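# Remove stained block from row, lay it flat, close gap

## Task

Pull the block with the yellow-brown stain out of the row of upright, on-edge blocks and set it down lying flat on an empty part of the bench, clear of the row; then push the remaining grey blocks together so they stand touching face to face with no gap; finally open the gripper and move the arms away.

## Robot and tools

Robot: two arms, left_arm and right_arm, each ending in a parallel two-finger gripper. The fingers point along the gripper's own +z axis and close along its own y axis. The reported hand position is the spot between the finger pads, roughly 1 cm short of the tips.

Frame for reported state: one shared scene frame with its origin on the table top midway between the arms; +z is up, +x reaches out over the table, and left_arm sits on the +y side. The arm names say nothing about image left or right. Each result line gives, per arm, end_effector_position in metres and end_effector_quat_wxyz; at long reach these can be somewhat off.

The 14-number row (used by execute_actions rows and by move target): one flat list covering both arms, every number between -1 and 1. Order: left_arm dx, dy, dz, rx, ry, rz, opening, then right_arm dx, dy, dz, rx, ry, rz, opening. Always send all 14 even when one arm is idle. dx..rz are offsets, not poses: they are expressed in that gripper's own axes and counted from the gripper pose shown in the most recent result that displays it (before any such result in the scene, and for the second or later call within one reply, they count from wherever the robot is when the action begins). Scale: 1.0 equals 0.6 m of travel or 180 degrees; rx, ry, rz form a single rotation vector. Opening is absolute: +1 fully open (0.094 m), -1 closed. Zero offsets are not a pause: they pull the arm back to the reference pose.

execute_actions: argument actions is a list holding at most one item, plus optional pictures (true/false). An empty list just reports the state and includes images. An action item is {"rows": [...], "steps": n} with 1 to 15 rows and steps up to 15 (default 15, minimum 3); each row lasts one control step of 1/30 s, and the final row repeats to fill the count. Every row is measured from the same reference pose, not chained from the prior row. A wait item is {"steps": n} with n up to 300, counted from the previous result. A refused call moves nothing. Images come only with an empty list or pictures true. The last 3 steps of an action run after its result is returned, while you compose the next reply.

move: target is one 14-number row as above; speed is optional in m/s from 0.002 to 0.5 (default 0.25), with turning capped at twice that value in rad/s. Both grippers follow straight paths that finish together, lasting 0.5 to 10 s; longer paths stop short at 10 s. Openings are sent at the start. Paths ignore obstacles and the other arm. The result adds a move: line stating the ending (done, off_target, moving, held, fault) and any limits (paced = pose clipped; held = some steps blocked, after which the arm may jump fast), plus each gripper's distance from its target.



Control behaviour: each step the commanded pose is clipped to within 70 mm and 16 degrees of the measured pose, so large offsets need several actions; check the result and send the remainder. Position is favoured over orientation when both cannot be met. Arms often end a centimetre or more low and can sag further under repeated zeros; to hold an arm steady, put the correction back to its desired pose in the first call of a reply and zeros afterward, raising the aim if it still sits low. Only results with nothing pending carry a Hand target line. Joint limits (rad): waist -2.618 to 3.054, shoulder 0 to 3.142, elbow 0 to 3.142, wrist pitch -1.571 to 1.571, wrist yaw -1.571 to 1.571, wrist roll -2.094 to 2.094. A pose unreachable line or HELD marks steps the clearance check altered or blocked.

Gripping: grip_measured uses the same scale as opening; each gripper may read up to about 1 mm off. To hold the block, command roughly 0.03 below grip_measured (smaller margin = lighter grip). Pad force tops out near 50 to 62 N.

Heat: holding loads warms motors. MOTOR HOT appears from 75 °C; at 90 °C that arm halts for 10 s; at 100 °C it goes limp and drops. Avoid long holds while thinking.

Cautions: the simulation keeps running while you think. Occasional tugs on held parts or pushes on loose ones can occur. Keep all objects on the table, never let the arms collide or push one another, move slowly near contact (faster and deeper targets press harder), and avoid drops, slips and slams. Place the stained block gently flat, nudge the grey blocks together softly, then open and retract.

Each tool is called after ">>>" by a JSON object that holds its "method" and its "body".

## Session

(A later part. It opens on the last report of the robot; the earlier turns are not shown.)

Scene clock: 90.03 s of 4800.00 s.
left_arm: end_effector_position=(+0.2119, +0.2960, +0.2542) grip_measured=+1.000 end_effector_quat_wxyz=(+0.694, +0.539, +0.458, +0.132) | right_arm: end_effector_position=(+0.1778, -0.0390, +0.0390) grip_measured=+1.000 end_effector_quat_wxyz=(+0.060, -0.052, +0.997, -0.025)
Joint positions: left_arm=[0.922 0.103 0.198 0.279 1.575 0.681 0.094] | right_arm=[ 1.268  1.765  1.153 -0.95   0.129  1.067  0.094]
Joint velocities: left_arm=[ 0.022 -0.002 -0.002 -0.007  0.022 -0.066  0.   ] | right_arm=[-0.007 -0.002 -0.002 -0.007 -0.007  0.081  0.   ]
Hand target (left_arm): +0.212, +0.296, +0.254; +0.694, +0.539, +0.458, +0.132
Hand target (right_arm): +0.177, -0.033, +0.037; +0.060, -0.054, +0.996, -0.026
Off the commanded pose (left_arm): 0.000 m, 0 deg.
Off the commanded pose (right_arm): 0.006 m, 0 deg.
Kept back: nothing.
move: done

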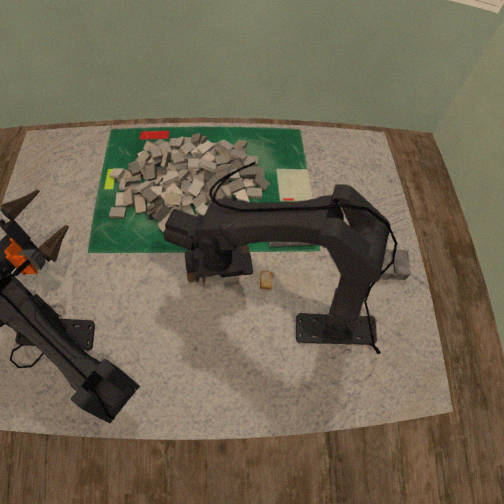

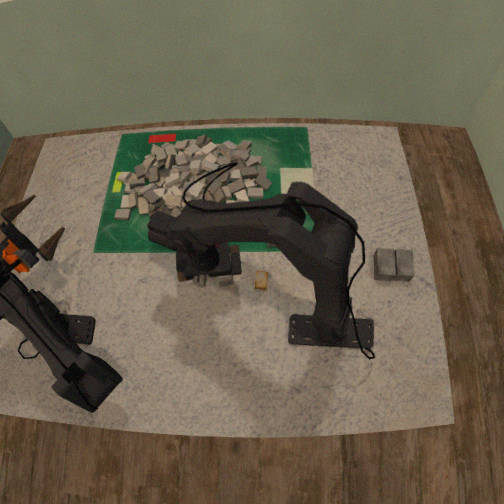

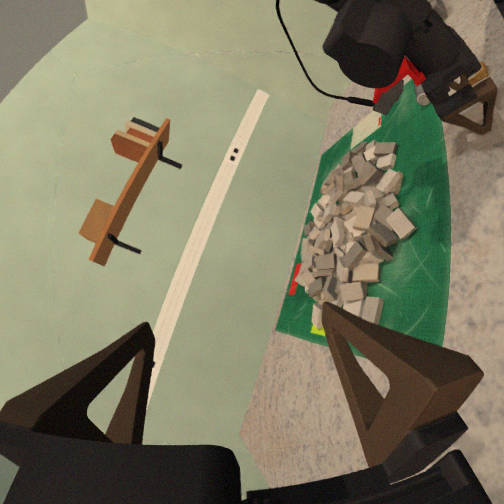

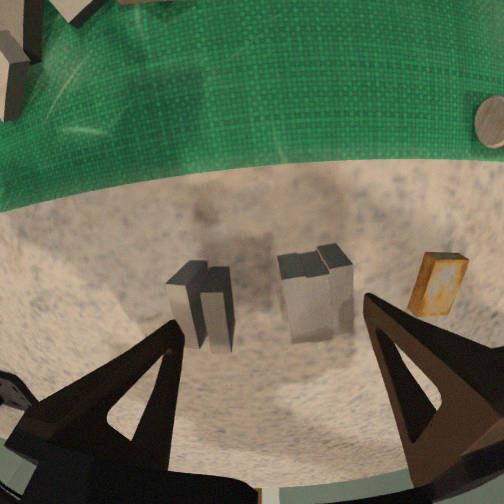

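>>> {"method": "move", "body": {"target": [0,0,0,0,0,0,1,0,0,-0.04,0,0,0,1], "speed": 0.06}}

Scene clock: 91.20 s of 4800.00 s.
left_arm: end_effector_position=(+0.2119, +0.2960, +0.2543) grip_measured=+1.000 end_effector_quat_wxyz=(+0.694, +0.540, +0.458, +0.133) | right_arm: end_effector_position=(+0.1760, -0.0433, +0.0514) grip_measured=+1.000 end_effector_quat_wxyz=(+0.055, -0.053, +0.996, -0.035)
Joint positions: left_arm=[0.922 0.103 0.198 0.28  1.575 0.681 0.094] | right_arm=[ 1.268  1.753  1.19  -1.024  0.129  1.067  0.094]
Joint velocities: left_arm=[-0.007 -0.002 -0.002  0.051  0.007 -0.037  0.   ] | right_arm=[ 0.007 -0.007 -0.012 -0.051 -0.066  0.007  0.   ]
Hand target (left_arm): +0.212, +0.296, +0.254; +0.694, +0.539, +0.458, +0.132
Hand target (right_arm): +0.175, -0.038, +0.063; +0.060, -0.052, +0.997, -0.024
Off the commanded pose (left_arm): 0.000 m, 0 deg.
Off the commanded pose (right_arm): 0.013 m, 1 deg.
Kept back: nothing.
move: off_target (right_arm)

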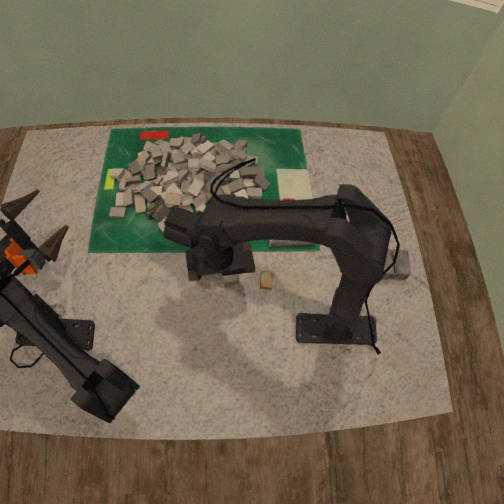

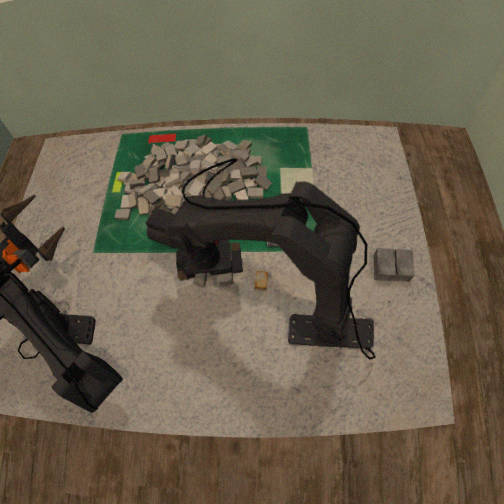

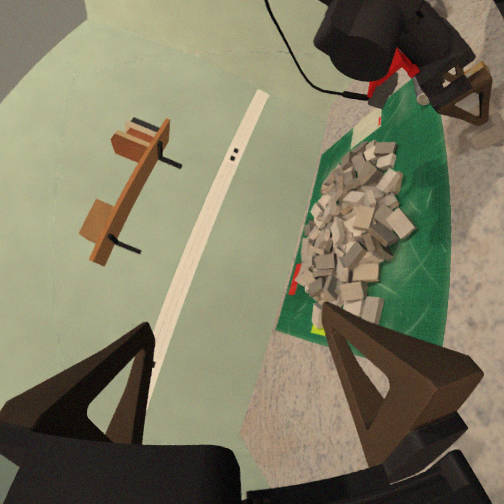

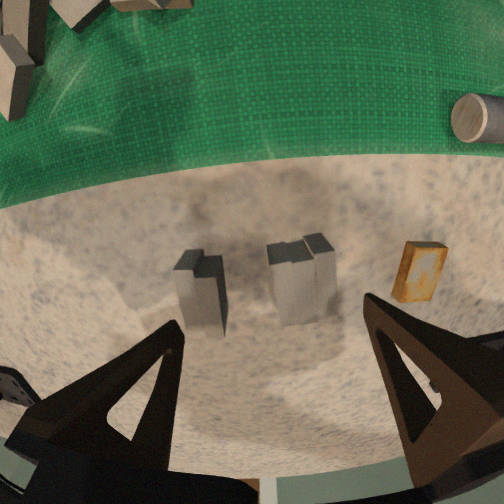

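>>> {"method": "move", "body": {"target": [0,0,0,0,0,0,1,0,0.02,-0.005,0,0,0,1], "speed": 0.05}}

>>> {"method": "move", "body": {"target": [0,0,0,0,0,0,1,0,-0.004,0.03,0,0,0,1], "speed": 0.04}}

Scene clock: 92.17 s of 4800.00 s.
left_arm: end_effector_position=(+0.2119, +0.2960, +0.2543) grip_measured=+1.000 end_effector_quat_wxyz=(+0.694, +0.540, +0.457, +0.133) | right_arm: end_effector_position=(+0.1750, -0.0359, +0.0519) grip_measured=+1.000 end_effector_quat_wxyz=(+0.056, -0.054, +0.996, -0.033)
Joint positions: left_arm=[0.922 0.103 0.198 0.281 1.575 0.681 0.094] | right_arm=[ 1.281  1.773  1.216 -1.027  0.129  1.077  0.094]
Joint velocities: left_arm=[ 0.007 -0.007 -0.002 -0.022  0.051 -0.007  0.   ] | right_arm=[ 0.002  0.007 -0.002 -0.095  0.007  0.11   0.   ]
Hand target (left_arm): +0.212, +0.296, +0.254; +0.694, +0.540, +0.458, +0.133
Hand target (right_arm): +0.174, -0.031, +0.054; +0.055, -0.053, +0.996, -0.035
Off the commanded pose (left_arm): 0.000 m, 0 deg.
Off the commanded pose (right_arm): 0.005 m, 0 deg.
Kept back: nothing.
move: done

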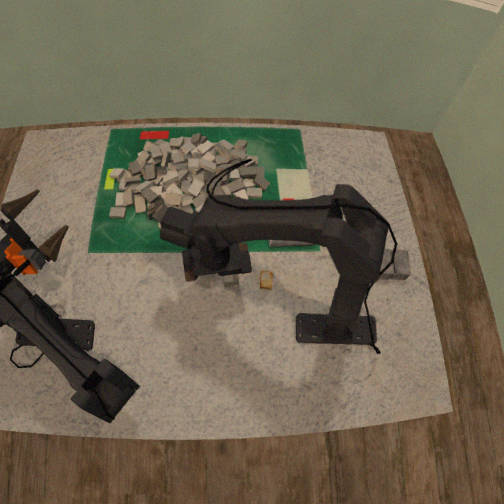

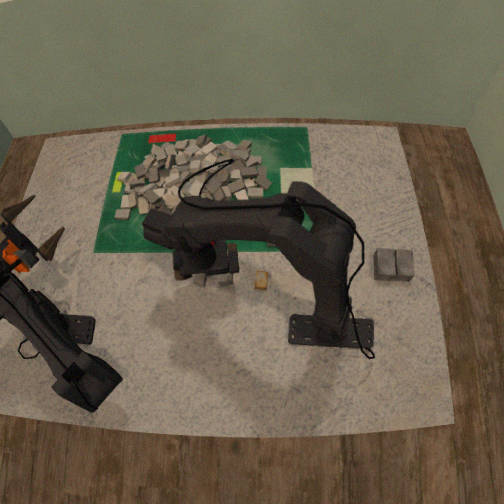

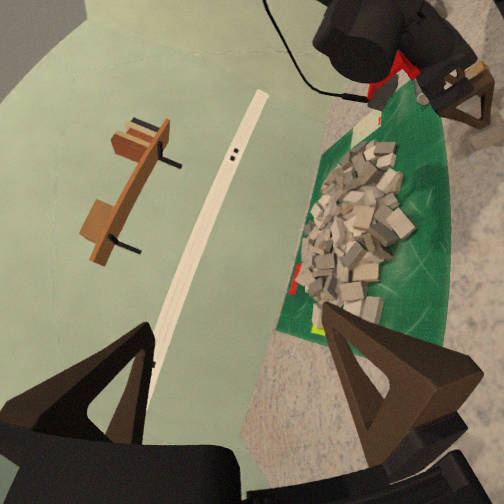

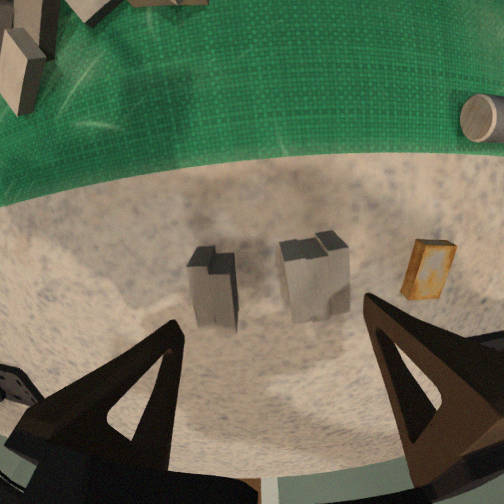

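Scene clock: 93.07 s of 4800.00 s.
left_arm: end_effector_position=(+0.2119, +0.2960, +0.2544) grip_measured=+1.000 end_effector_quat_wxyz=(+0.694, +0.540, +0.457, +0.134) | right_arm: end_effector_position=(+0.1759, -0.0336, +0.0429) grip_measured=+1.000 end_effector_quat_wxyz=(+0.060, -0.054, +0.996, -0.023)
Joint positions: left_arm=[0.922 0.103 0.198 0.283 1.575 0.681 0.094] | right_arm=[ 1.281  1.773  1.179 -0.967  0.129  1.076  0.094]
Joint velocities: left_arm=[ 0.022 -0.002 -0.017 -0.007  0.007 -0.007  0.   ] | right_arm=[ 0.002 -0.002 -0.002 -0.007 -0.051  0.022  0.   ]
Hand target (left_arm): +0.212, +0.296, +0.254; +0.694, +0.540, +0.457, +0.133
Hand target (right_arm): +0.177, -0.039, +0.034; +0.055, -0.054, +0.996, -0.033
Off the commanded pose (left_arm): 0.000 m, 0 deg.
Off the commanded pose (right_arm): 0.010 m, 1 deg.
Kept back: nothing.
move: done

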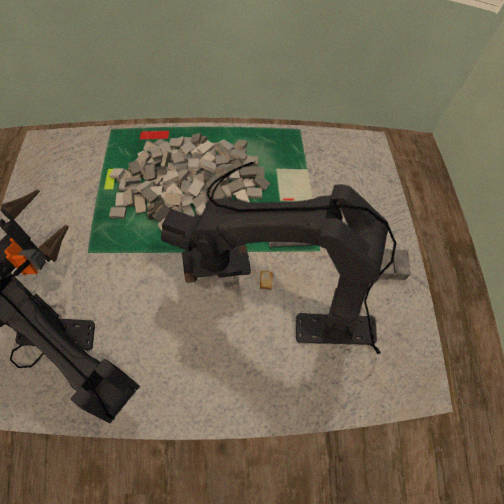

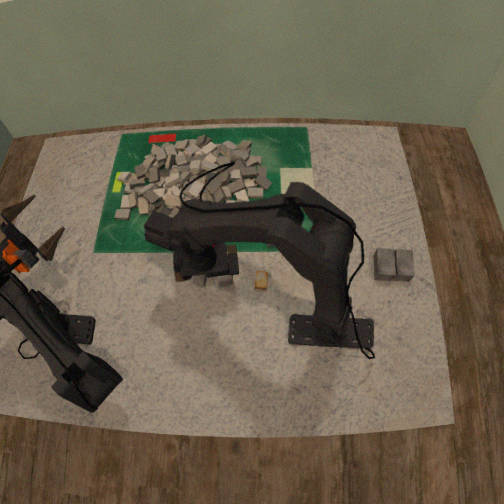

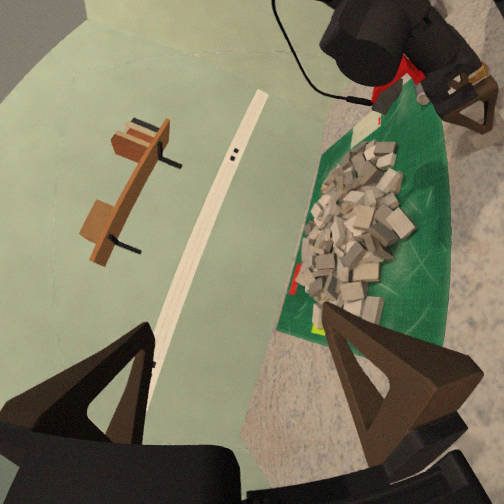

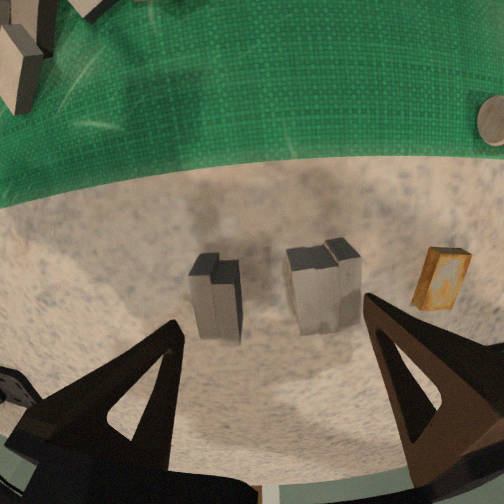

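>>> {"method": "move", "body": {"target": [0,0,0,0,0,0,1,-0.006,-0.011,0.025,0,0,0,1], "speed": 0.04}}

Scene clock: 94.03 s of 4800.00 s.
left_arm: end_effector_position=(+0.2119, +0.2959, +0.2545) grip_measured=+1.000 end_effector_quat_wxyz=(+0.694, +0.541, +0.457, +0.134) | right_arm: end_effector_position=(+0.1810, -0.0358, +0.0351) grip_measured=+1.000 end_effector_quat_wxyz=(+0.063, -0.053, +0.996, -0.018)
Joint positions: left_arm=[0.922 0.103 0.198 0.284 1.575 0.681 0.094] | right_arm=[ 1.263  1.773  1.145 -0.92   0.129  1.059  0.094]
Joint velocities: left_arm=[-0.002 -0.002 -0.012 -0.007 -0.007 -0.022  0.   ] | right_arm=[-0.022 -0.002  0.012  0.066 -0.081  0.022  0.   ]
Hand target (left_arm): +0.212, +0.296, +0.254; +0.694, +0.540, +0.457, +0.134
Hand target (right_arm): +0.182, -0.040, +0.029; +0.060, -0.054, +0.996, -0.023
Off the commanded pose (left_arm): 0.000 m, 0 deg.
Off the commanded pose (right_arm): 0.008 m, 1 deg.
Kept back: nothing.
move: done

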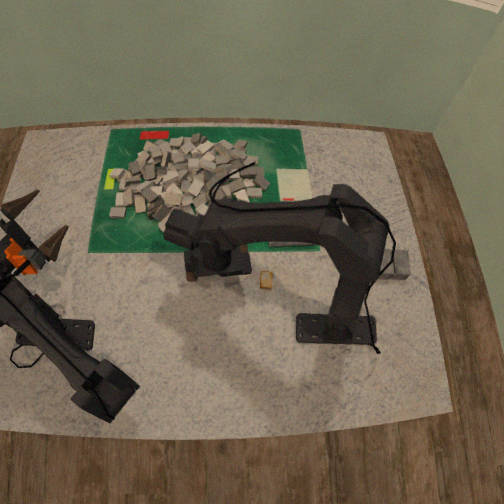

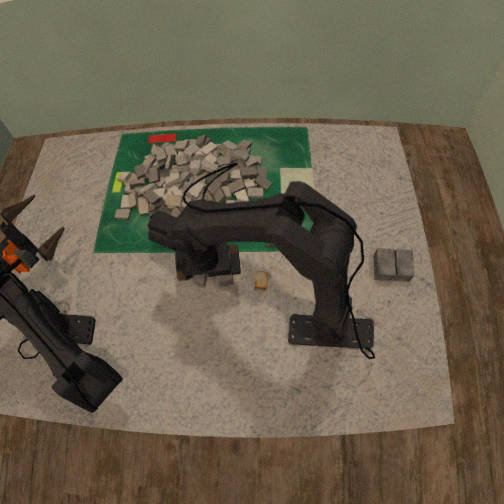

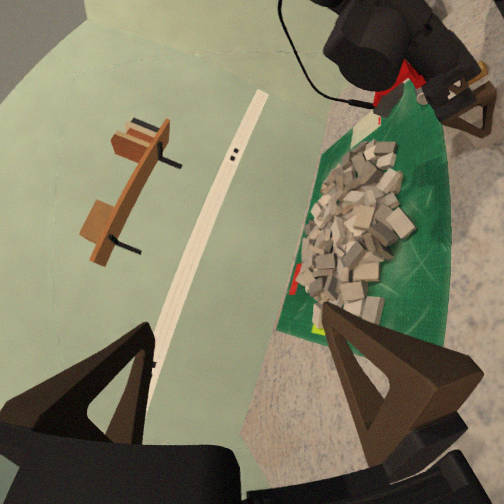

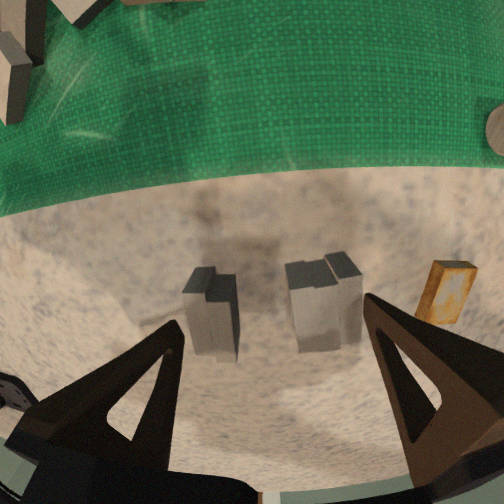

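>>> {"method": "move", "body": {"target": [0,0,0,0,0,0,1,0,-0.011,0.03,0,0,0,1], "speed": 0.03}}

Scene clock: 95.17 s of 4800.00 s.
left_arm: end_effector_position=(+0.2118, +0.2959, +0.2546) grip_measured=+1.000 end_effector_quat_wxyz=(+0.694, +0.541, +0.456, +0.134) | right_arm: end_effector_position=(+0.1832, -0.0376, +0.0247) grip_measured=+1.000 end_effector_quat_wxyz=(+0.066, -0.052, +0.996, -0.011)
Joint positions: left_arm=[0.922 0.103 0.198 0.285 1.575 0.681 0.094] | right_arm=[ 1.254  1.773  1.1   -0.858  0.128  1.05   0.094]
Joint velocities: left_arm=[-0.017  0.007  0.007  0.066  0.007 -0.081  0.   ] | right_arm=[-0.002  0.012 -0.002  0.081  0.022 -0.007  0.   ]
Hand target (left_arm): +0.212, +0.296, +0.255; +0.694, +0.540, +0.457, +0.134
Hand target (right_arm): +0.184, -0.043, +0.018; +0.063, -0.053, +0.996, -0.018
Off the commanded pose (left_arm): 0.000 m, 0 deg.
Off the commanded pose (right_arm): 0.009 m, 1 deg.
Kept back: nothing.
move: done

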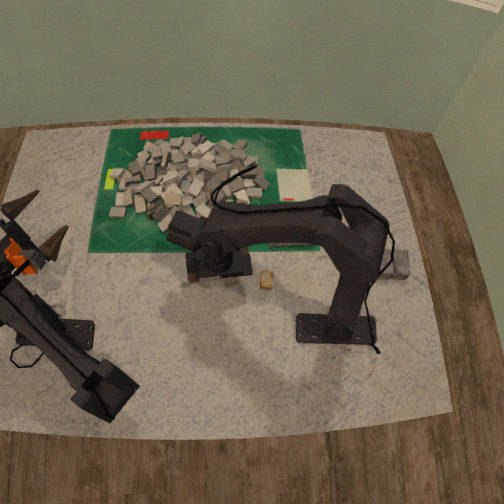

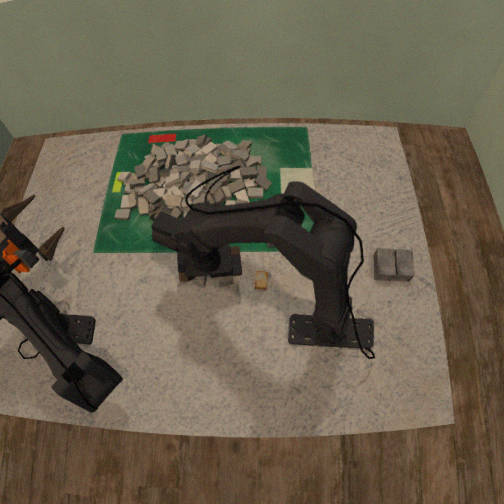

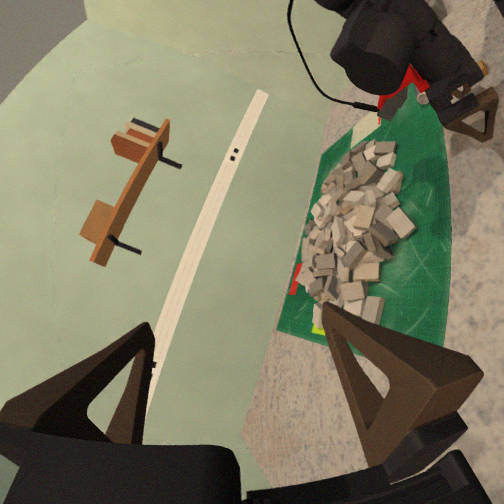

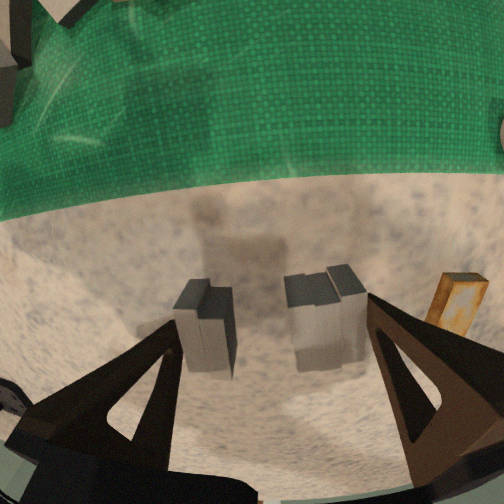

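>>> {"method": "move", "body": {"target": [0,0,0,0,0,0,1,0,0,0,0,0,0,0.12]}}

Scene clock: 96.10 s of 4800.00 s.
left_arm: end_effector_position=(+0.2118, +0.2959, +0.2547) grip_measured=+1.000 end_effector_quat_wxyz=(+0.694, +0.541, +0.456, +0.135) | right_arm: end_effector_position=(+0.1831, -0.0374, +0.0247) grip_measured=+0.186 end_effector_quat_wxyz=(+0.066, -0.053, +0.996, -0.011)
Joint positions: left_arm=[0.922 0.103 0.198 0.286 1.575 0.681 0.094] | right_arm=[ 1.254  1.773  1.1   -0.858  0.127  1.049  0.056]
Joint velocities: left_arm=[ 0.002  0.012 -0.012  0.037  0.007 -0.007  0.   ] | right_arm=[ 0.007 -0.007 -0.007 -0.022 -0.066  0.022  0.001]
Hand target (left_arm): +0.212, +0.296, +0.255; +0.694, +0.541, +0.456, +0.134
Hand target (right_arm): +0.183, -0.038, +0.025; +0.066, -0.052, +0.996, -0.011
Off the commanded pose (left_arm): 0.000 m, 0 deg.
Off the commanded pose (right_arm): 0.000 m, 0 deg.
Kept back: nothing.
move: done

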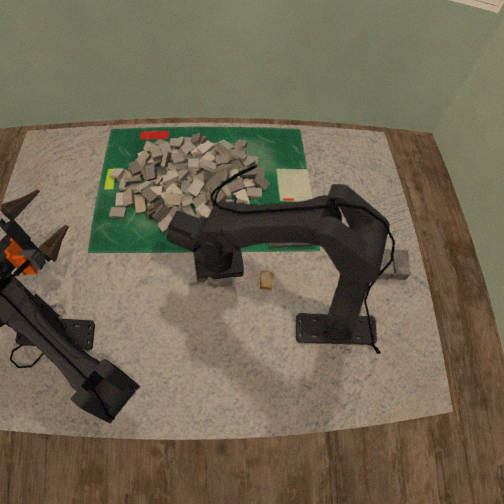

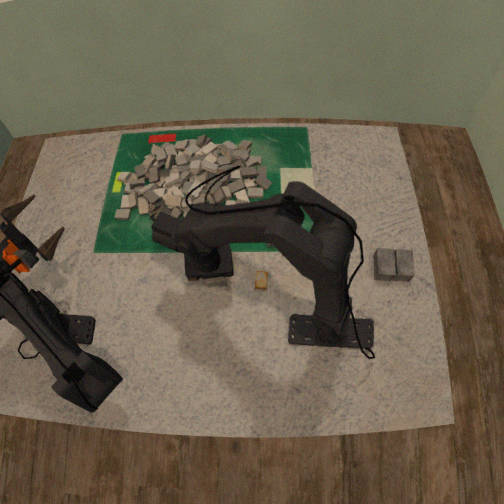

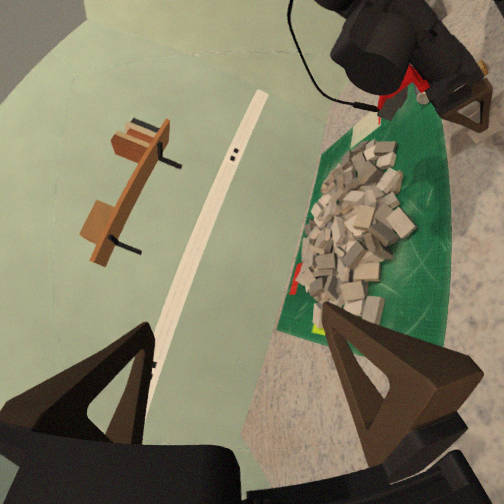

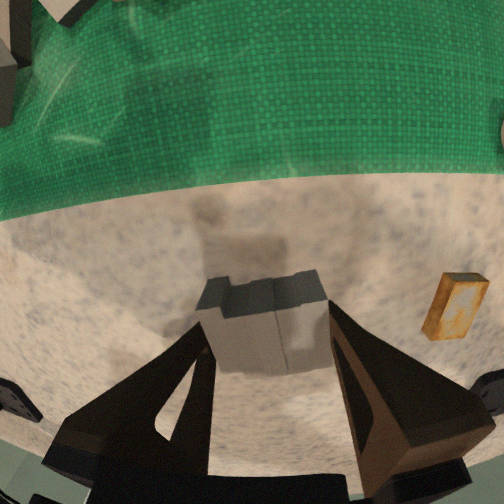

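Closed at 55 mm, aligned well. Release and retreat.

>>> {"method": "move", "body": {"target": [0,0,0,0,0,0,1,0,0,0,0,0,0,0.4]}}

>>> {"method": "move", "body": {"target": [0,0,0,0,0,0,1,0,0,-0.15,0,0,0,0.4]}}

>>> {"method": "move", "body": {"target": [0,0,0,0,0,0,1,-0.15,-0.25,-0.05,0,0,0,0.4]}}

Scene clock: 97.03 s of 4800.00 s.
left_arm: end_effector_position=(+0.2118, +0.2959, +0.2547) grip_measured=+1.000 end_effector_quat_wxyz=(+0.693, +0.541, +0.456, +0.135) | right_arm: end_effector_position=(+0.1831, -0.0374, +0.0247) grip_measured=+0.398 end_effector_quat_wxyz=(+0.066, -0.053, +0.996, -0.011)
Joint positions: left_arm=[0.922 0.103 0.198 0.287 1.575 0.681 0.094] | right_arm=[ 1.254  1.773  1.1   -0.858  0.127  1.049  0.066]
Joint velocities: left_arm=[-0.002 -0.002 -0.002  0.022  0.037 -0.007  0.   ] | right_arm=[ 0.002 -0.022  0.007  0.022  0.037  0.007  0.   ]
Hand target (left_arm): +0.212, +0.296, +0.255; +0.694, +0.541, +0.456, +0.135
Hand target (right_arm): +0.183, -0.037, +0.025; +0.066, -0.053, +0.996, -0.011
Off the commanded pose (left_arm): 0.000 m, 0 deg.
Off the commanded pose (right_arm): 0.000 m, 0 deg.
Kept back: nothing.
move: done

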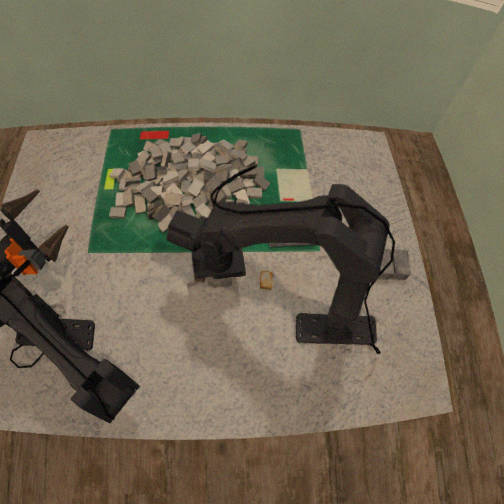

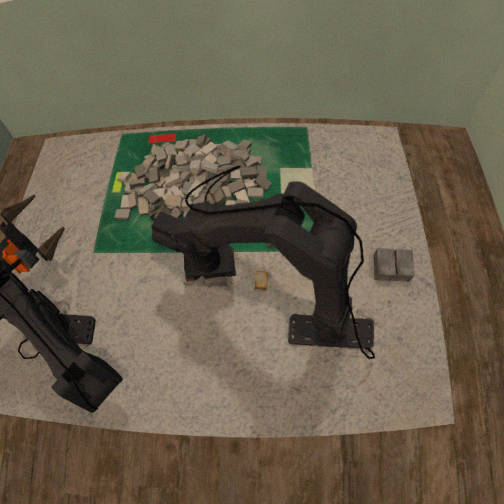

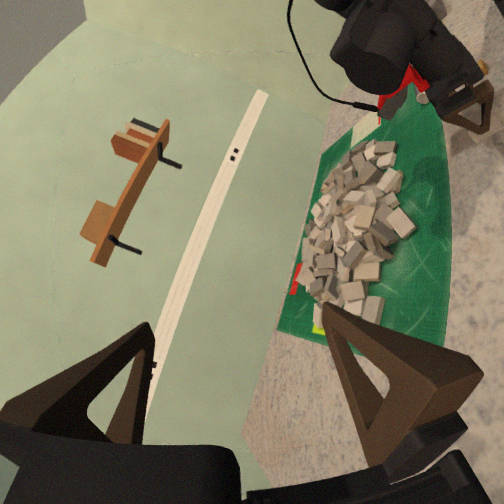

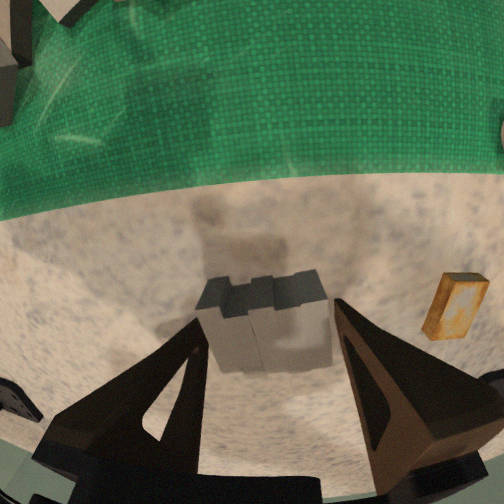

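Scene clock: 98.17 s of 4800.00 s.
left_arm: end_effector_position=(+0.2118, +0.2958, +0.2548) grip_measured=+1.000 end_effector_quat_wxyz=(+0.693, +0.542, +0.456, +0.136) | right_arm: end_effector_position=(+0.1745, -0.0378, +0.1077) grip_measured=+0.398 end_effector_quat_wxyz=(+0.065, -0.053, +0.996, -0.012)
Joint positions: left_arm=[0.922 0.103 0.198 0.288 1.575 0.681 0.094] | right_arm=[ 1.278  1.678  1.333 -1.191  0.127  1.074  0.066]
Joint velocities: left_arm=[ 0.007  0.002 -0.012  0.022  0.037 -0.051  0.   ] | right_arm=[ 0.002  0.002 -0.012 -0.051 -0.022 -0.037  0.001]
Hand target (left_arm): +0.212, +0.296, +0.255; +0.693, +0.541, +0.456, +0.135
Hand target (right_arm): +0.173, -0.037, +0.114; +0.066, -0.053, +0.996, -0.010
Off the commanded pose (left_arm): 0.000 m, 0 deg.
Off the commanded pose (right_arm): 0.007 m, 0 deg.
Kept back: nothing.
move: done

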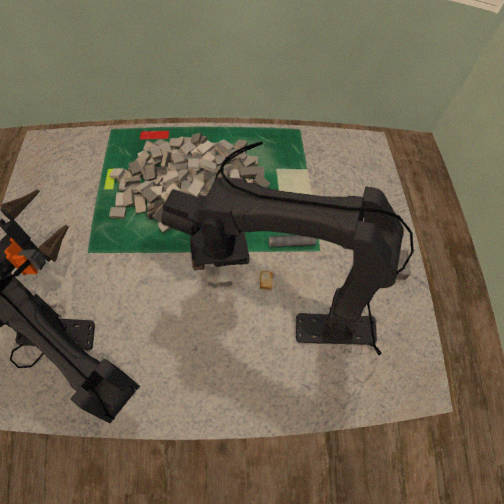

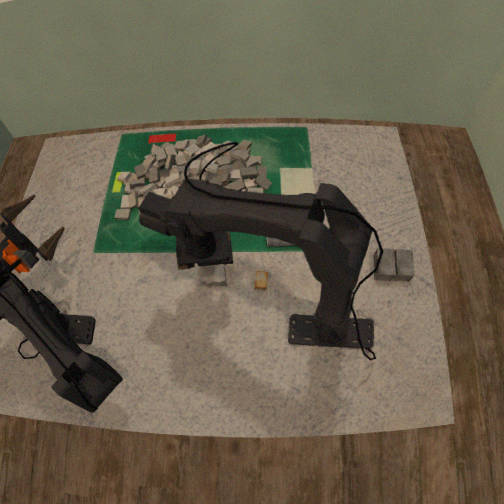

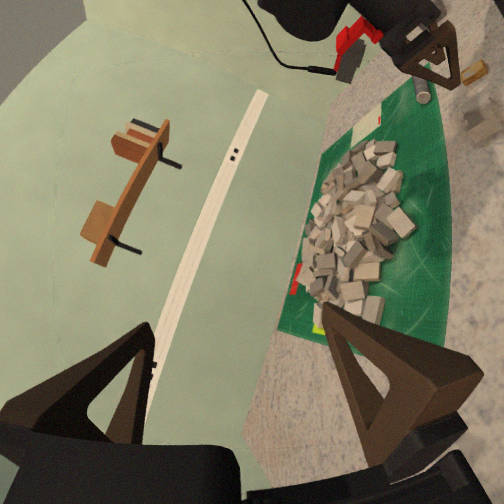

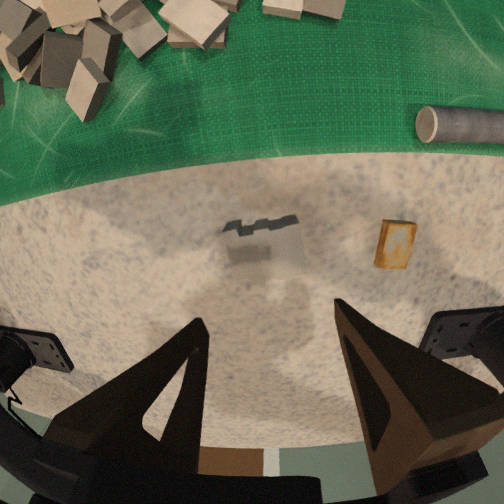

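Scene clock: 99.57 s of 4800.00 s.
left_arm: end_effector_position=(+0.2118, +0.2958, +0.2549) grip_measured=+1.000 end_effector_quat_wxyz=(+0.693, +0.542, +0.455, +0.136) | right_arm: end_effector_position=(+0.2747, -0.1770, +0.1391) grip_measured=+0.398 end_effector_quat_wxyz=(+0.049, -0.049, +0.997, -0.021)
Joint positions: left_arm=[0.922 0.103 0.198 0.289 1.575 0.681 0.094] | right_arm=[ 0.674  1.515  1.291 -1.283  0.087  0.477  0.066]
Joint velocities: left_arm=[-0.007 -0.012  0.007 -0.051 -0.051 -0.051  0.   ] | right_arm=[-0.002 -0.002  0.042  0.022  0.037  0.007 -0.001]
Hand target (left_arm): +0.212, +0.296, +0.255; +0.693, +0.542, +0.456, +0.136
Hand target (right_arm): +0.276, -0.176, +0.150; +0.059, -0.052, +0.997, -0.013
Off the commanded pose (left_arm): 0.000 m, 0 deg.
Off the commanded pose (right_arm): 0.014 m, 2 deg.
Kept back: nothing.
move: off_target (right_arm)

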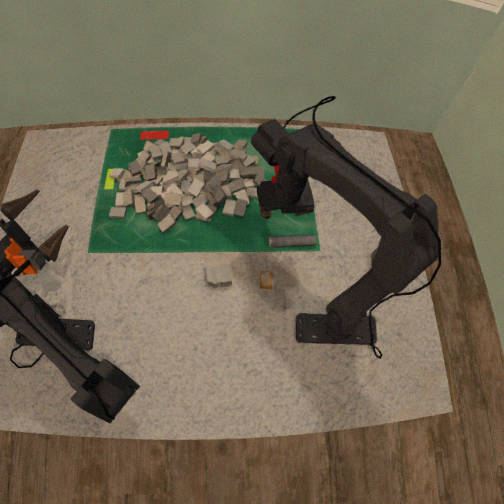

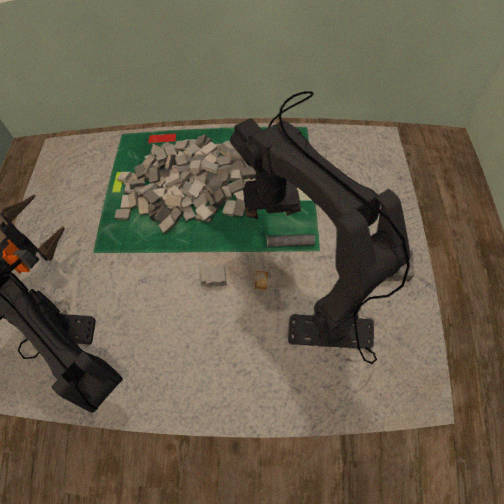

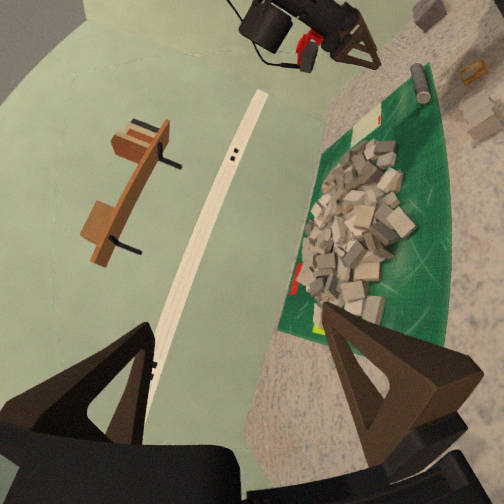

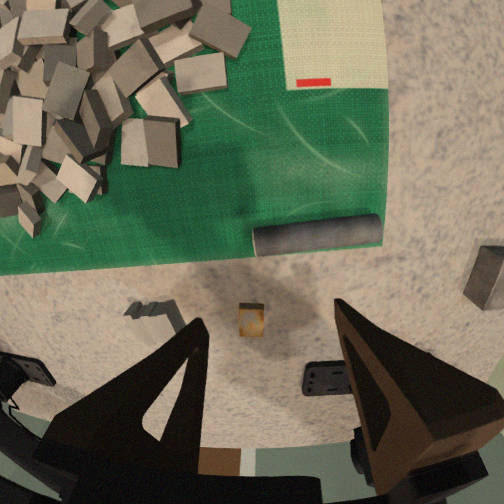

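>>> {"method": "finished_scene", "body": {"scene": 2}}

The scene is finished: the task was done.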